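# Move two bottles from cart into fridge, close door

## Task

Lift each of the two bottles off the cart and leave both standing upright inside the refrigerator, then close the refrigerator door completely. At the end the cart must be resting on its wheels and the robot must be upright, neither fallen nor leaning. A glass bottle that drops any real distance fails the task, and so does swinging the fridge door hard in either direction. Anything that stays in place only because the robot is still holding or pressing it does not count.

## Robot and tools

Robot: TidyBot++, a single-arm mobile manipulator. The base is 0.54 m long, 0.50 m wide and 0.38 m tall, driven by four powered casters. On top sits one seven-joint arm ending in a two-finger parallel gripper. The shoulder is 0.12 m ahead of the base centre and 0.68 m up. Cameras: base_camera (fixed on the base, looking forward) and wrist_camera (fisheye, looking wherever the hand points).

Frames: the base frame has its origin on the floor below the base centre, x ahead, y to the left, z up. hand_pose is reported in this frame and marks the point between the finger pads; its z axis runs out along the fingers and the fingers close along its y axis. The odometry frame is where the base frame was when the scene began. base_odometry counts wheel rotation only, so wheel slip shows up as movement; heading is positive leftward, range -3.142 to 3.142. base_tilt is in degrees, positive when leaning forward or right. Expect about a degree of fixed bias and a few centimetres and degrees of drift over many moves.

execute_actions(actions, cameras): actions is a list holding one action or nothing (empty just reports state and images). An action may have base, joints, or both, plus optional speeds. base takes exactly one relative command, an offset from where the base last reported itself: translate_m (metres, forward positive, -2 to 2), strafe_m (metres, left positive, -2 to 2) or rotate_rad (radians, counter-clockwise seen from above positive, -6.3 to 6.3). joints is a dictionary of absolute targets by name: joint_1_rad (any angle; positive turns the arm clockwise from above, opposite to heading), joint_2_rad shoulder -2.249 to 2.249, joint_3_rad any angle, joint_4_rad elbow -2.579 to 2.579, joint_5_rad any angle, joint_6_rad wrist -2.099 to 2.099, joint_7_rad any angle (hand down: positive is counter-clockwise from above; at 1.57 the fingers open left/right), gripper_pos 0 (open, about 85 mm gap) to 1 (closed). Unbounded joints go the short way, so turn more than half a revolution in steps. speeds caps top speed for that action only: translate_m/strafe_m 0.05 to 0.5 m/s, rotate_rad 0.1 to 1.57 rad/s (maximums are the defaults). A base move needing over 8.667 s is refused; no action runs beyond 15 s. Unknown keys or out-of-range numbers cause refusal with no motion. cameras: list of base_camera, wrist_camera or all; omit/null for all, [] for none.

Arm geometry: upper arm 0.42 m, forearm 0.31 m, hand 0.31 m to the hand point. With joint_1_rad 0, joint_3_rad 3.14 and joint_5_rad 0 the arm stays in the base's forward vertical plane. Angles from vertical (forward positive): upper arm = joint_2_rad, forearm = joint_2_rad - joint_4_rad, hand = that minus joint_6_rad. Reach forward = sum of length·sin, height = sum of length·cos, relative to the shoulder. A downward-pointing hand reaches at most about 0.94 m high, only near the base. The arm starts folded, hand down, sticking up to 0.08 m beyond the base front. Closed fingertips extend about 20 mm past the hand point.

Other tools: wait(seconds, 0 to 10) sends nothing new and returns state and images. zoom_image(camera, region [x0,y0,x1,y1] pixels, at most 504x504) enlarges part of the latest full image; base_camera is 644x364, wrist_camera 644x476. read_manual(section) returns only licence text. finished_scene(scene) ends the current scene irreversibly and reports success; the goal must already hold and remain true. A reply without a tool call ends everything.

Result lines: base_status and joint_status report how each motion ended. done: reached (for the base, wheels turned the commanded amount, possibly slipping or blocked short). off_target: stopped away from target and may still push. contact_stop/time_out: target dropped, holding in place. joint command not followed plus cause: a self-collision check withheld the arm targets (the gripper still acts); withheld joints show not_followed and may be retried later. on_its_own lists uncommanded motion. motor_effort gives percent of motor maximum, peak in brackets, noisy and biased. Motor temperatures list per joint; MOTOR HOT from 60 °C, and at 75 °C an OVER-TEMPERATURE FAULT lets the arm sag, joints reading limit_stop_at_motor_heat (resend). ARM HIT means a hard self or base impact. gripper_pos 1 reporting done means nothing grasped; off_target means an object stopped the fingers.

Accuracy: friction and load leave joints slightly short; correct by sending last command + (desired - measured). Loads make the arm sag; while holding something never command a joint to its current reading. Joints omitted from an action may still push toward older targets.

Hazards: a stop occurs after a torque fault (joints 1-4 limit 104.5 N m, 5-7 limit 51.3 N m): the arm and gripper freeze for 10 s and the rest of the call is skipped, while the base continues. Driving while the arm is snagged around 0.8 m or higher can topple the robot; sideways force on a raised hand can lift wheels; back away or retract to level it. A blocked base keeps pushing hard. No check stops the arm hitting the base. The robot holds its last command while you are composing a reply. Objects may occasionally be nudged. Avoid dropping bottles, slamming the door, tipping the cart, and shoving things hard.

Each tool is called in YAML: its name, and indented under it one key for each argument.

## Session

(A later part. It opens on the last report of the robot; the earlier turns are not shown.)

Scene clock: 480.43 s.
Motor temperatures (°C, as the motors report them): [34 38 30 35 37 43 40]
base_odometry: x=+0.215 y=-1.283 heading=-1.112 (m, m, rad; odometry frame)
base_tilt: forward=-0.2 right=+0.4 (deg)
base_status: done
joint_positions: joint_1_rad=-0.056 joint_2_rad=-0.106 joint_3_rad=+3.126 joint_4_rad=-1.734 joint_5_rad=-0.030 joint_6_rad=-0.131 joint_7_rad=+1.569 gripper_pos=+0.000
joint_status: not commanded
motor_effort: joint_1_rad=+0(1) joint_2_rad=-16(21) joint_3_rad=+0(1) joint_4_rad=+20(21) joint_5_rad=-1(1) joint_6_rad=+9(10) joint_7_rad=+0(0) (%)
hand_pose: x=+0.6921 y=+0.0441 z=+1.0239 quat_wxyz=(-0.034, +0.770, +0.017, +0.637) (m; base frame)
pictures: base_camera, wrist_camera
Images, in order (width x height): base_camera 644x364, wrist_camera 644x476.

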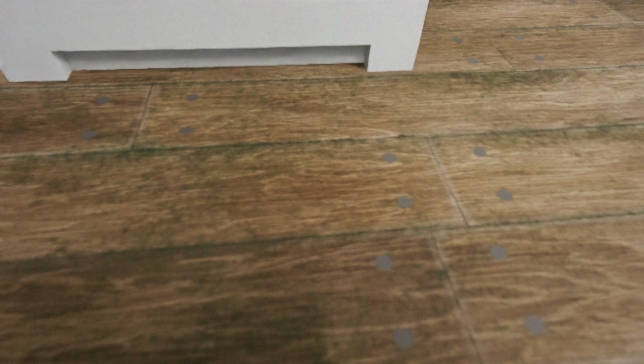

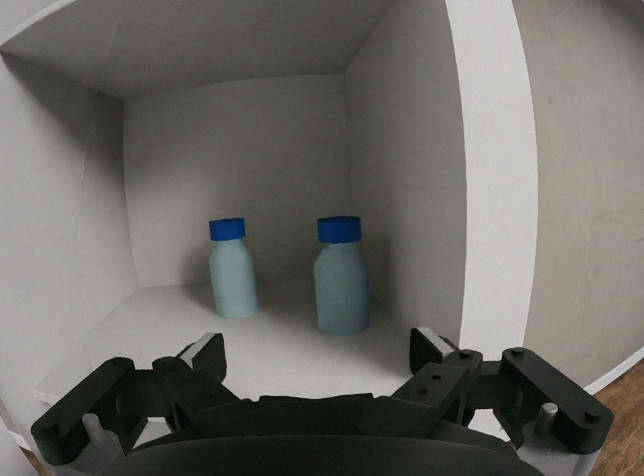

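execute_actions:
  actions:
    - {"base":{"translate_m":-0.9},"joints":{"joint_1_rad":0.0,"joint_2_rad":-0.1,"joint_4_rad":-1.83,"joint_6_rad":0.17}}
  cameras: []

execute_actions:
  actions:
    - {"base":{"strafe_m":0.55}}

Scene clock: 489.37 s.
Motor temperatures (°C, as the motors report them): [34 38 30 35 37 43 40]
base_odometry: x=-0.184 y=-0.476 heading=-1.112 (m, m, rad; odometry frame)
base_tilt: forward=-0.1 right=+0.4 (deg)
base_status: done
joint_positions: joint_1_rad=-0.017 joint_2_rad=-0.104 joint_3_rad=+3.126 joint_4_rad=-1.824 joint_5_rad=-0.030 joint_6_rad=+0.143 joint_7_rad=+1.569 gripper_pos=+0.000
joint_status: all done
motor_effort: joint_1_rad=+0(1) joint_2_rad=-16(19) joint_3_rad=+0(1) joint_4_rad=+20(21) joint_5_rad=-1(1) joint_6_rad=+9(10) joint_7_rad=+0(0) (%)
hand_pose: x=+0.6970 y=+0.0194 z=+1.0516 quat_wxyz=(-0.021, +0.709, -0.001, +0.705) (m; base frame)
pictures: none
No camera images: the call's "cameras" was empty. Leave "cameras" out to get every camera's image.

Scene clock: 491.83 s.
Motor temperatures (°C, as the motors report them): [34 38 30 35 37 43 40]
base_odometry: x=+0.310 y=-0.233 heading=-1.111 (m, m, rad; odometry frame)
base_tilt: forward=-0.2 right=+0.3 (deg)
base_status: done
joint_positions: joint_1_rad=-0.015 joint_2_rad=-0.104 joint_3_rad=+3.126 joint_4_rad=-1.824 joint_5_rad=-0.030 joint_6_rad=+0.143 joint_7_rad=+1.569 gripper_pos=+0.000
joint_status: not commanded
motor_effort: joint_1_rad=+0(2) joint_2_rad=-16(17) joint_3_rad=+0(2) joint_4_rad=+20(20) joint_5_rad=-1(1) joint_6_rad=+9(9) joint_7_rad=+0(0) (%)
hand_pose: x=+0.6970 y=+0.0181 z=+1.0515 quat_wxyz=(-0.020, +0.709, -0.002, +0.705) (m; base frame)
pictures: base_camera, wrist_camera
Images, in order (width x height): base_camera 644x364, wrist_camera 644x476.

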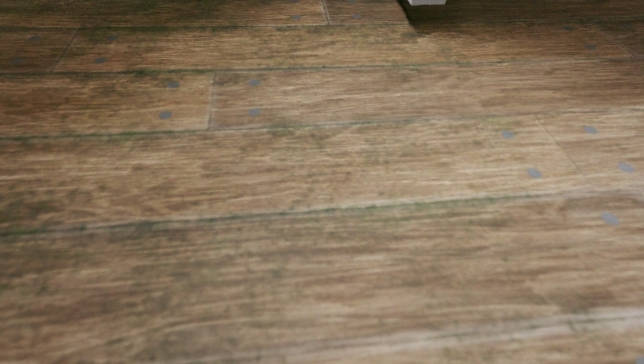

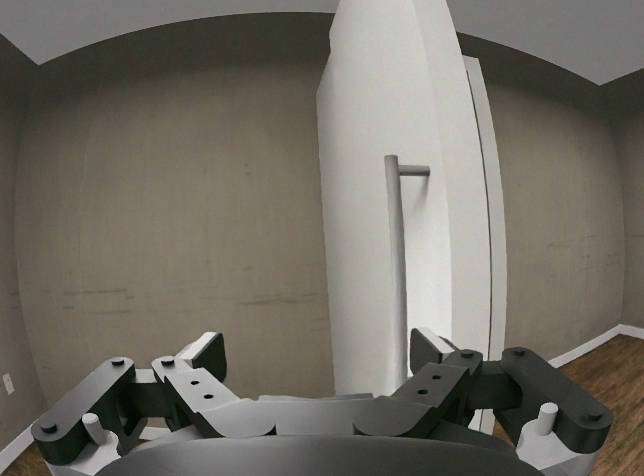

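execute_actions:
  actions:
    - {"base":{"strafe_m":-0.09}}
  cameras: []

execute_actions:
  actions:
    - {"base":{"translate_m":0.2},"speeds":{"translate_m":0.15}}
  cameras: ["wrist_camera"]

Scene clock: 499.70 s.
Motor temperatures (°C, as the motors report them): [34 38 30 35 37 43 40]
base_odometry: x=+0.229 y=-0.273 heading=-1.112 (m, m, rad; odometry frame)
base_tilt: forward=+0.0 right=+0.4 (deg)
base_status: done
joint_positions: joint_1_rad=-0.011 joint_2_rad=-0.104 joint_3_rad=+3.128 joint_4_rad=-1.824 joint_5_rad=-0.030 joint_6_rad=+0.143 joint_7_rad=+1.569 gripper_pos=+0.000
joint_status: not commanded
motor_effort: joint_1_rad=+0(2) joint_2_rad=-17(17) joint_3_rad=+0(3) joint_4_rad=+20(21) joint_5_rad=-1(1) joint_6_rad=+9(10) joint_7_rad=+0(0) (%)
hand_pose: x=+0.6971 y=+0.0149 z=+1.0515 quat_wxyz=(-0.018, +0.709, -0.003, +0.705) (m; base frame)
pictures: none
No camera images: the call's "cameras" was empty. Leave "cameras" out to get every camera's image.

Scene clock: 501.70 s.
Motor temperatures (°C, as the motors report them): [34 38 30 35 37 43 40]
base_odometry: x=+0.318 y=-0.452 heading=-1.112 (m, m, rad; odometry frame)
base_tilt: forward=+0.0 right=+0.4 (deg)
base_status: done
joint_positions: joint_1_rad=-0.011 joint_2_rad=-0.101 joint_3_rad=+3.128 joint_4_rad=-1.824 joint_5_rad=-0.030 joint_6_rad=+0.143 joint_7_rad=+1.569 gripper_pos=+0.000
joint_status: not commanded
motor_effort: joint_1_rad=+1(1) joint_2_rad=-16(19) joint_3_rad=+0(1) joint_4_rad=+20(21) joint_5_rad=-1(1) joint_6_rad=+9(10) joint_7_rad=+0(0) (%)
hand_pose: x=+0.6981 y=+0.0149 z=+1.0497 quat_wxyz=(-0.018, +0.710, -0.003, +0.704) (m; base frame)
pictures: wrist_camera
Images, in order (width x height): wrist_camera 644x476.

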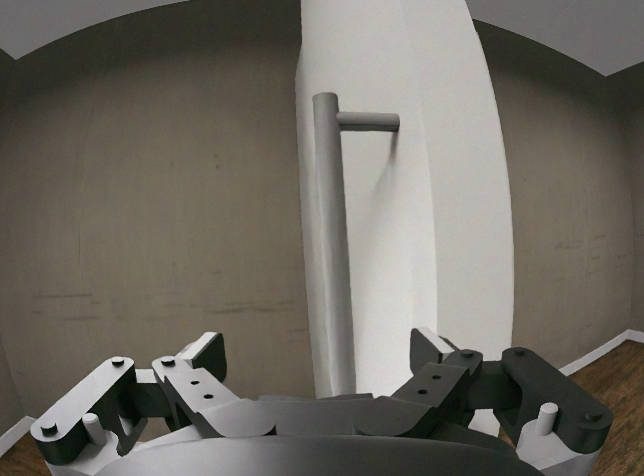

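execute_actions:
  actions:
    - {"base":{"translate_m":0.12},"speeds":{"translate_m":0.08}}
  cameras: ["wrist_camera"]

Scene clock: 509.93 s.
Motor temperatures (°C, as the motors report them): [34 38 30 35 37 43 40]
base_odometry: x=+0.371 y=-0.559 heading=-1.111 (m, m, rad; odometry frame)
base_tilt: forward=-0.1 right=+0.5 (deg)
base_status: done
joint_positions: joint_1_rad=-0.011 joint_2_rad=-0.100 joint_3_rad=+3.127 joint_4_rad=-1.825 joint_5_rad=-0.030 joint_6_rad=+0.143 joint_7_rad=+1.569 gripper_pos=+0.000
joint_status: not commanded
motor_effort: joint_1_rad=+1(3) joint_2_rad=-17(20) joint_3_rad=+0(2) joint_4_rad=+20(21) joint_5_rad=-1(1) joint_6_rad=+9(10) joint_7_rad=+0(0) (%)
hand_pose: x=+0.6987 y=+0.0149 z=+1.0488 quat_wxyz=(-0.018, +0.711, -0.003, +0.703) (m; base frame)
pictures: wrist_camera
Images, in order (width x height): wrist_camera 644x476.

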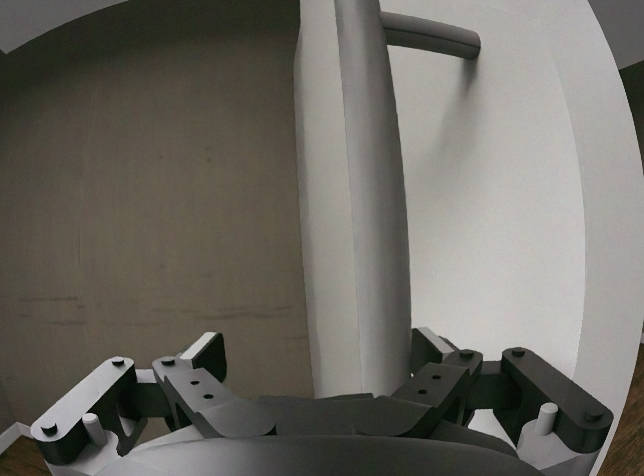

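execute_actions:
  actions:
    - {"base":{"translate_m":-0.025},"speeds":{"translate_m":0.08}}
  cameras: []

execute_actions:
  actions:
    - {"base":{"strafe_m":-0.015}}
  cameras: ["wrist_camera"]

execute_actions:
  actions:
    - {"joints":{"gripper_pos":1}}
  cameras: ["wrist_camera"]

Scene clock: 515.17 s.
Motor temperatures (°C, as the motors report them): [34 38 30 35 37 43 40]
base_odometry: x=+0.360 y=-0.537 heading=-1.111 (m, m, rad; odometry frame)
base_tilt: forward=-0.1 right=+0.4 (deg)
base_status: done
joint_positions: joint_1_rad=-0.011 joint_2_rad=-0.101 joint_3_rad=+3.127 joint_4_rad=-1.825 joint_5_rad=-0.030 joint_6_rad=+0.143 joint_7_rad=+1.569 gripper_pos=+0.000
joint_status: not commanded
motor_effort: joint_1_rad=+1(0) joint_2_rad=-16(20) joint_3_rad=+0(1) joint_4_rad=+20(21) joint_5_rad=-1(0) joint_6_rad=+10(10) joint_7_rad=+0(0) (%)
hand_pose: x=+0.6983 y=+0.0149 z=+1.0494 quat_wxyz=(-0.018, +0.711, -0.003, +0.703) (m; base frame)
pictures: none
No camera images: the call's "cameras" was empty. Leave "cameras" out to get every camera's image.

Scene clock: 515.90 s.
Motor temperatures (°C, as the motors report them): [34 38 30 35 37 43 40]
base_odometry: x=+0.347 y=-0.544 heading=-1.111 (m, m, rad; odometry frame)
base_tilt: forward=-0.1 right=+0.4 (deg)
base_status: done
joint_positions: joint_1_rad=-0.009 joint_2_rad=-0.101 joint_3_rad=+3.128 joint_4_rad=-1.825 joint_5_rad=-0.030 joint_6_rad=+0.143 joint_7_rad=+1.569 gripper_pos=+0.000
joint_status: not commanded
motor_effort: joint_1_rad=+0(3) joint_2_rad=-17(19) joint_3_rad=+0(2) joint_4_rad=+20(21) joint_5_rad=-1(1) joint_6_rad=+10(10) joint_7_rad=+0(0) (%)
hand_pose: x=+0.6983 y=+0.0136 z=+1.0494 quat_wxyz=(-0.017, +0.711, -0.004, +0.703) (m; base frame)
pictures: wrist_camera
Images, in order (width x height): wrist_camera 644x476.

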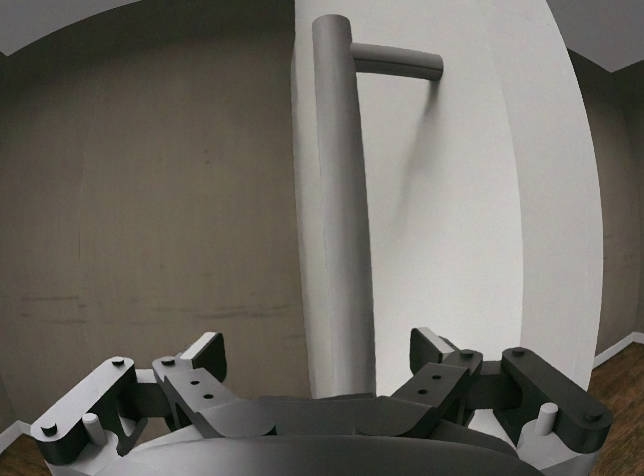

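Scene clock: 517.03 s.
Motor temperatures (°C, as the motors report them): [34 38 30 35 37 43 40]
base_odometry: x=+0.347 y=-0.544 heading=-1.111 (m, m, rad; odometry frame)
base_tilt: forward=-0.1 right=+0.3 (deg)
base_status: not commanded
joint_positions: joint_1_rad=-0.004 joint_2_rad=-0.101 joint_3_rad=+3.128 joint_4_rad=-1.825 joint_5_rad=-0.030 joint_6_rad=+0.143 joint_7_rad=+1.569 gripper_pos=+0.825
joint_status: gripper_pos off_target (ended at +0.825, target +1.000)
motor_effort: joint_1_rad=+1(5) joint_2_rad=-16(18) joint_3_rad=+0(6) joint_4_rad=+20(23) joint_5_rad=-3(4) joint_6_rad=+9(11) joint_7_rad=-2(2) (%)
hand_pose: x=+0.6981 y=+0.0105 z=+1.0493 quat_wxyz=(-0.015, +0.711, -0.006, +0.703) (m; base frame)
pictures: wrist_camera
Images, in order (width x height): wrist_camera 644x476.

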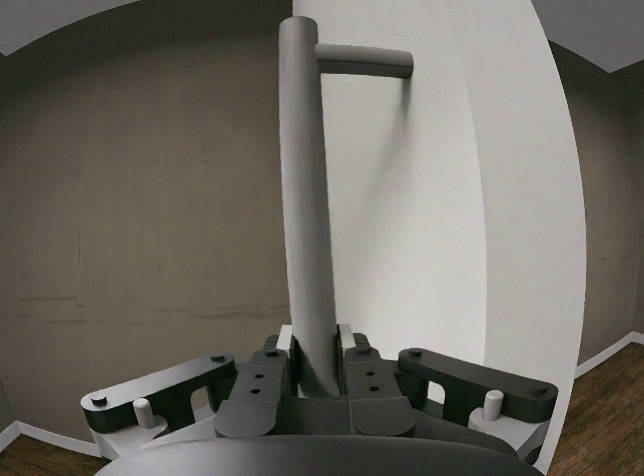

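execute_actions:
  actions:
    - {"base":{"strafe_m":-0.25},"speeds":{"strafe_m":0.06}}
  cameras: []

execute_actions:
  actions:
    - {"base":{"translate_m":0.05},"speeds":{"translate_m":0.06}}
  cameras: []

execute_actions:
  actions:
    - {"base":{"strafe_m":-0.18},"speeds":{"strafe_m":0.06}}
  cameras: []

execute_actions:
  actions:
    - {"base":{"translate_m":0.12},"speeds":{"translate_m":0.06}}

Scene clock: 532.60 s.
Motor temperatures (°C, as the motors report them): [34 38 30 35 37 43 40]
base_odometry: x=+0.123 y=-0.655 heading=-1.111 (m, m, rad; odometry frame)
base_tilt: forward=-0.1 right=+0.4 (deg)
base_status: done
joint_positions: joint_1_rad=-0.043 joint_2_rad=-0.021 joint_3_rad=+3.085 joint_4_rad=-1.769 joint_5_rad=-0.030 joint_6_rad=+0.187 joint_7_rad=+1.569 gripper_pos=+0.828
joint_status: not commanded
motor_effort: joint_1_rad=+9(14) joint_2_rad=-33(36) joint_3_rad=+8(13) joint_4_rad=+9(22) joint_5_rad=-5(6) joint_6_rad=+3(10) joint_7_rad=-2(2) (%)
hand_pose: x=+0.7271 y=+0.0612 z=+1.0498 quat_wxyz=(-0.044, +0.703, +0.023, +0.709) (m; base frame)
pictures: none
No camera images: the call's "cameras" was empty. Leave "cameras" out to get every camera's image.

Scene clock: 534.10 s.
Motor temperatures (°C, as the motors report them): [34 38 30 35 37 43 40]
base_odometry: x=+0.145 y=-0.700 heading=-1.111 (m, m, rad; odometry frame)
base_tilt: forward=-0.1 right=+0.3 (deg)
base_status: done
joint_positions: joint_1_rad=-0.007 joint_2_rad=-0.099 joint_3_rad=+3.125 joint_4_rad=-1.842 joint_5_rad=-0.030 joint_6_rad=+0.181 joint_7_rad=+1.569 gripper_pos=+0.828
joint_status: not commanded
motor_effort: joint_1_rad=+2(12) joint_2_rad=-17(34) joint_3_rad=+1(10) joint_4_rad=+23(25) joint_5_rad=-4(5) joint_6_rad=+11(13) joint_7_rad=-2(2) (%)
hand_pose: x=+0.6979 y=+0.0144 z=+1.0495 quat_wxyz=(-0.017, +0.704, -0.004, +0.710) (m; base frame)
pictures: none
No camera images: the call's "cameras" was empty. Leave "cameras" out to get every camera's image.

Scene clock: 537.63 s.
Motor temperatures (°C, as the motors report them): [34 38 30 35 37 43 40]
base_odometry: x=-0.016 y=-0.779 heading=-1.111 (m, m, rad; odometry frame)
base_tilt: forward=+0.0 right=+0.4 (deg)
base_status: done
joint_positions: joint_1_rad=-0.091 joint_2_rad=-0.001 joint_3_rad=+3.035 joint_4_rad=-1.753 joint_5_rad=-0.030 joint_6_rad=+0.196 joint_7_rad=+1.569 gripper_pos=+0.828
joint_status: not commanded
motor_effort: joint_1_rad=+20(23) joint_2_rad=-38(41) joint_3_rad=+18(21) joint_4_rad=+5(22) joint_5_rad=-7(8) joint_6_rad=+1(12) joint_7_rad=-3(3) (%)
hand_pose: x=+0.7259 y=+0.1212 z=+1.0500 quat_wxyz=(-0.079, +0.700, +0.056, +0.708) (m; base frame)
pictures: none
No camera images: the call's "cameras" was empty. Leave "cameras" out to get every camera's image.

Scene clock: 540.30 s.
Motor temperatures (°C, as the motors report them): [34 38 30 35 37 43 40]
base_odometry: x=+0.037 y=-0.887 heading=-1.111 (m, m, rad; odometry frame)
base_tilt: forward=-0.2 right=+0.3 (deg)
base_status: done
joint_positions: joint_1_rad=+0.010 joint_2_rad=-0.092 joint_3_rad=+3.143 joint_4_rad=-1.838 joint_5_rad=-0.030 joint_6_rad=+0.187 joint_7_rad=+1.569 gripper_pos=+0.830
joint_status: not commanded
motor_effort: joint_1_rad=-2(20) joint_2_rad=-17(40) joint_3_rad=-2(19) joint_4_rad=+23(24) joint_5_rad=-3(7) joint_6_rad=+11(12) joint_7_rad=-2(3) (%)
hand_pose: x=+0.7011 y=-0.0065 z=+1.0494 quat_wxyz=(-0.006, +0.703, -0.017, +0.711) (m; base frame)
pictures: base_camera, wrist_camera
Images, in order (width x height): base_camera 644x364, wrist_camera 644x476.

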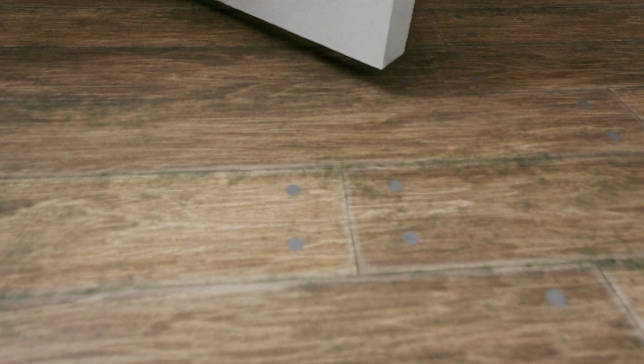

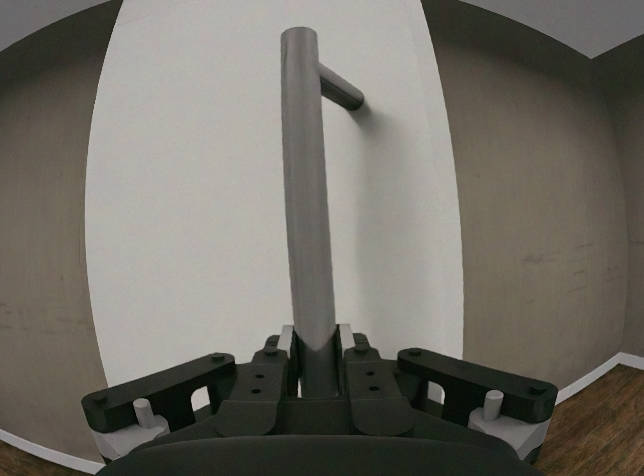

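execute_actions:
  actions:
    - {"base":{"translate_m":0.14},"speeds":{"translate_m":0.06}}
  cameras: []

execute_actions:
  actions:
    - {"base":{"strafe_m":-0.12},"speeds":{"strafe_m":0.06}}
  cameras: []

execute_actions:
  actions:
    - {"base":{"translate_m":0.16},"speeds":{"translate_m":0.05}}
  cameras: []

execute_actions:
  actions:
    - {"base":{"strafe_m":-0.04},"speeds":{"strafe_m":0.05}}

Scene clock: 549.40 s.
Motor temperatures (°C, as the motors report them): [34 38 30 35 37 43 40]
base_odometry: x=+0.099 y=-1.013 heading=-1.112 (m, m, rad; odometry frame)
base_tilt: forward=-0.1 right=+0.4 (deg)
base_status: done
joint_positions: joint_1_rad=+0.079 joint_2_rad=-0.104 joint_3_rad=+3.223 joint_4_rad=-1.847 joint_5_rad=-0.030 joint_6_rad=+0.183 joint_7_rad=+1.569 gripper_pos=+0.830
joint_status: not commanded
motor_effort: joint_1_rad=-16(19) joint_2_rad=-15(19) joint_3_rad=-17(21) joint_4_rad=+24(26) joint_5_rad=-2(3) joint_6_rad=+11(13) joint_7_rad=-3(3) (%)
hand_pose: x=+0.6895 y=-0.0960 z=+1.0495 quat_wxyz=(+0.045, +0.700, -0.072, +0.709) (m; base frame)
pictures: none
No camera images: the call's "cameras" was empty. Leave "cameras" out to get every camera's image.

Scene clock: 551.87 s.
Motor temperatures (°C, as the motors report them): [34 38 30 35 37 43 40]
base_odometry: x=-0.008 y=-1.066 heading=-1.112 (m, m, rad; odometry frame)
base_tilt: forward=+0.0 right=+0.4 (deg)
base_status: done
joint_positions: joint_1_rad=-0.007 joint_2_rad=-0.098 joint_3_rad=+3.117 joint_4_rad=-1.842 joint_5_rad=-0.030 joint_6_rad=+0.183 joint_7_rad=+1.569 gripper_pos=+0.830
joint_status: not commanded
motor_effort: joint_1_rad=+4(17) joint_2_rad=-19(20) joint_3_rad=+3(17) joint_4_rad=+21(24) joint_5_rad=-4(4) joint_6_rad=+10(12) joint_7_rad=-2(3) (%)
hand_pose: x=+0.6981 y=+0.0186 z=+1.0495 quat_wxyz=(-0.020, +0.704, -0.001, +0.710) (m; base frame)
pictures: none
No camera images: the call's "cameras" was empty. Leave "cameras" out to get every camera's image.

Scene clock: 555.53 s.
Motor temperatures (°C, as the motors report them): [34 38 30 35 37 43 40]
base_odometry: x=+0.063 y=-1.210 heading=-1.112 (m, m, rad; odometry frame)
base_tilt: forward=+0.0 right=+0.4 (deg)
base_status: done
joint_positions: joint_1_rad=+0.028 joint_2_rad=-0.096 joint_3_rad=+3.166 joint_4_rad=-1.840 joint_5_rad=-0.030 joint_6_rad=+0.182 joint_7_rad=+1.569 gripper_pos=+0.831
joint_status: not commanded
motor_effort: joint_1_rad=-9(9) joint_2_rad=-17(21) joint_3_rad=-10(11) joint_4_rad=+22(24) joint_5_rad=-2(4) joint_6_rad=+11(12) joint_7_rad=-2(2) (%)
hand_pose: x=+0.6990 y=-0.0315 z=+1.0494 quat_wxyz=(+0.008, +0.703, -0.032, +0.710) (m; base frame)
pictures: none
No camera images: the call's "cameras" was empty. Leave "cameras" out to get every camera's image.

Scene clock: 556.77 s.
Motor temperatures (°C, as the motors report them): [34 38 30 35 37 43 40]
base_odometry: x=+0.027 y=-1.228 heading=-1.112 (m, m, rad; odometry frame)
base_tilt: forward=-0.1 right=+0.4 (deg)
base_status: done
joint_positions: joint_1_rad=+0.004 joint_2_rad=-0.096 joint_3_rad=+3.129 joint_4_rad=-1.840 joint_5_rad=-0.030 joint_6_rad=+0.182 joint_7_rad=+1.569 gripper_pos=+0.831
joint_status: not commanded
motor_effort: joint_1_rad=+1(9) joint_2_rad=-19(19) joint_3_rad=+0(10) joint_4_rad=+21(23) joint_5_rad=-3(4) joint_6_rad=+10(12) joint_7_rad=-2(2) (%)
hand_pose: x=+0.6994 y=+0.0051 z=+1.0494 quat_wxyz=(-0.012, +0.704, -0.010, +0.710) (m; base frame)
pictures: base_camera, wrist_camera
Images, in order (width x height): base_camera 644x364, wrist_camera 644x476.

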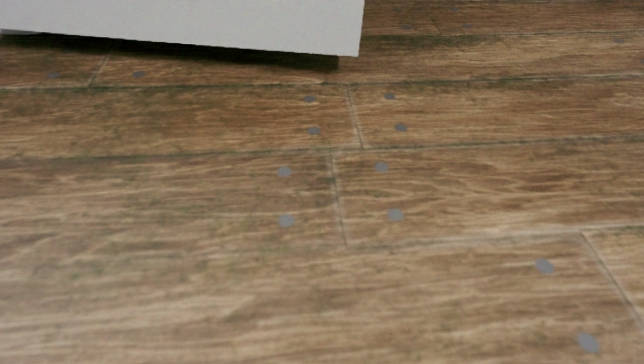

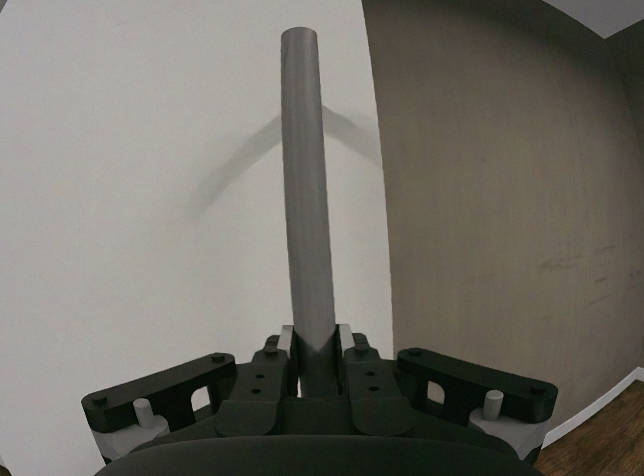

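Roughly 10° left (~0.11 m).

execute_actions:
  actions:
    - {"base":{"translate_m":0.13},"speeds":{"translate_m":0.05}}

Scene clock: 562.37 s.
Motor temperatures (°C, as the motors report them): [34 38 30 35 37 43 40]
base_odometry: x=+0.084 y=-1.344 heading=-1.112 (m, m, rad; odometry frame)
base_tilt: forward=-0.1 right=+0.5 (deg)
base_status: done
joint_positions: joint_1_rad=+0.005 joint_2_rad=-0.168 joint_3_rad=+3.137 joint_4_rad=-1.889 joint_5_rad=-0.030 joint_6_rad=+0.149 joint_7_rad=+1.569 gripper_pos=+0.833
joint_status: not commanded
motor_effort: joint_1_rad=-5(5) joint_2_rad=-2(20) joint_3_rad=-5(5) joint_4_rad=+32(34) joint_5_rad=-3(3) joint_6_rad=+16(17) joint_7_rad=-3(2) (%)
hand_pose: x=+0.6707 y=-0.0004 z=+1.0491 quat_wxyz=(-0.009, +0.708, -0.013, +0.707) (m; base frame)
pictures: base_camera, wrist_camera
Images, in order (width x height): base_camera 644x364, wrist_camera 644x476.

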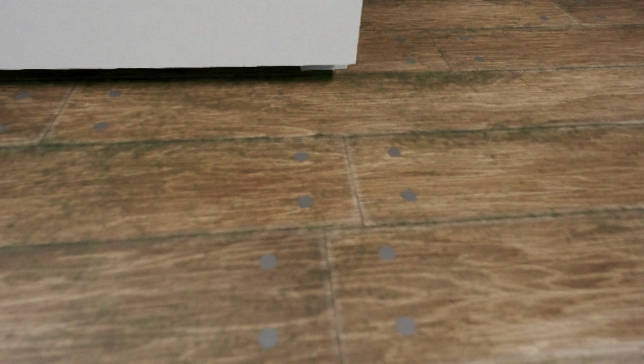

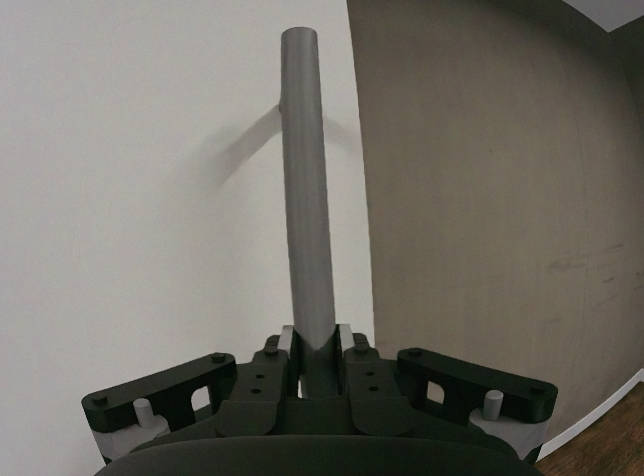

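Arm compressed: the door is seated. Release and back off.

execute_actions:
  actions:
    - {"joints":{"gripper_pos":0}}
  cameras: []

execute_actions:
  actions:
    - {"base":{"translate_m":-0.3},"speeds":{"translate_m":0.2}}

finished_scene:
  scene: 1

Scene clock: 567.73 s.
Motor temperatures (°C, as the motors report them): [34 38 30 35 37 43 40]
base_odometry: x=+0.084 y=-1.344 heading=-1.112 (m, m, rad; odometry frame)
base_tilt: forward=-0.1 right=+0.3 (deg)
base_status: not commanded
joint_positions: joint_1_rad=+0.001 joint_2_rad=-0.095 joint_3_rad=+3.132 joint_4_rad=-1.825 joint_5_rad=-0.030 joint_6_rad=+0.149 joint_7_rad=+1.569 gripper_pos=+0.000
joint_status: all done
motor_effort: joint_1_rad=+0(4) joint_2_rad=-16(19) joint_3_rad=+0(5) joint_4_rad=+20(32) joint_5_rad=-1(2) joint_6_rad=+9(16) joint_7_rad=+0(3) (%)
hand_pose: x=+0.7005 y=+0.0048 z=+1.0475 quat_wxyz=(-0.012, +0.711, -0.010, +0.703) (m; base frame)
pictures: none
No camera images: the call's "cameras" was empty. Leave "cameras" out to get every camera's image.

Scene clock: 570.00 s.
Motor temperatures (°C, as the motors report them): [34 38 30 35 37 43 40]
base_odometry: x=-0.049 y=-1.075 heading=-1.112 (m, m, rad; odometry frame)
base_tilt: forward=-0.1 right=+0.3 (deg)
base_status: done
joint_positions: joint_1_rad=+0.001 joint_2_rad=-0.098 joint_3_rad=+3.132 joint_4_rad=-1.826 joint_5_rad=-0.030 joint_6_rad=+0.149 joint_7_rad=+1.569 gripper_pos=+0.000
joint_status: not commanded
motor_effort: joint_1_rad=+1(1) joint_2_rad=-15(21) joint_3_rad=+0(1) joint_4_rad=+20(21) joint_5_rad=-1(1) joint_6_rad=+10(10) joint_7_rad=+0(0) (%)
hand_pose: x=+0.6994 y=+0.0048 z=+1.0491 quat_wxyz=(-0.012, +0.710, -0.010, +0.704) (m; base frame)
pictures: base_camera, wrist_camera
Images, in order (width x height): base_camera 644x364, wrist_camera 644x476.

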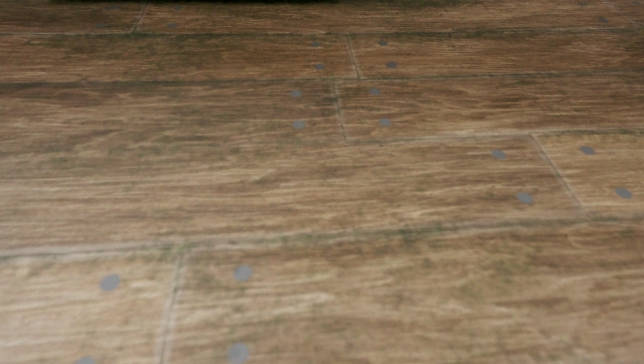

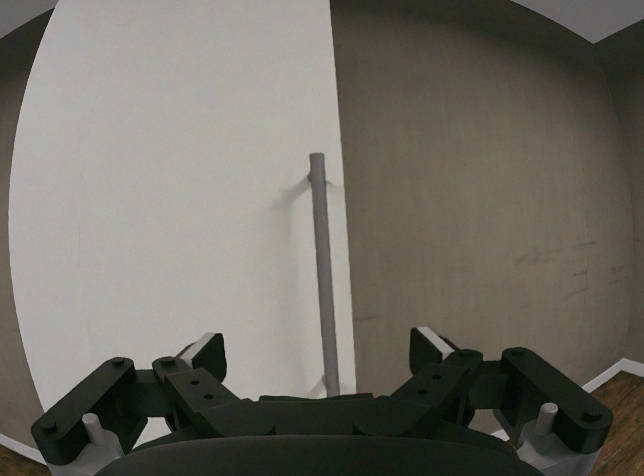

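The scene is finished: the task was done.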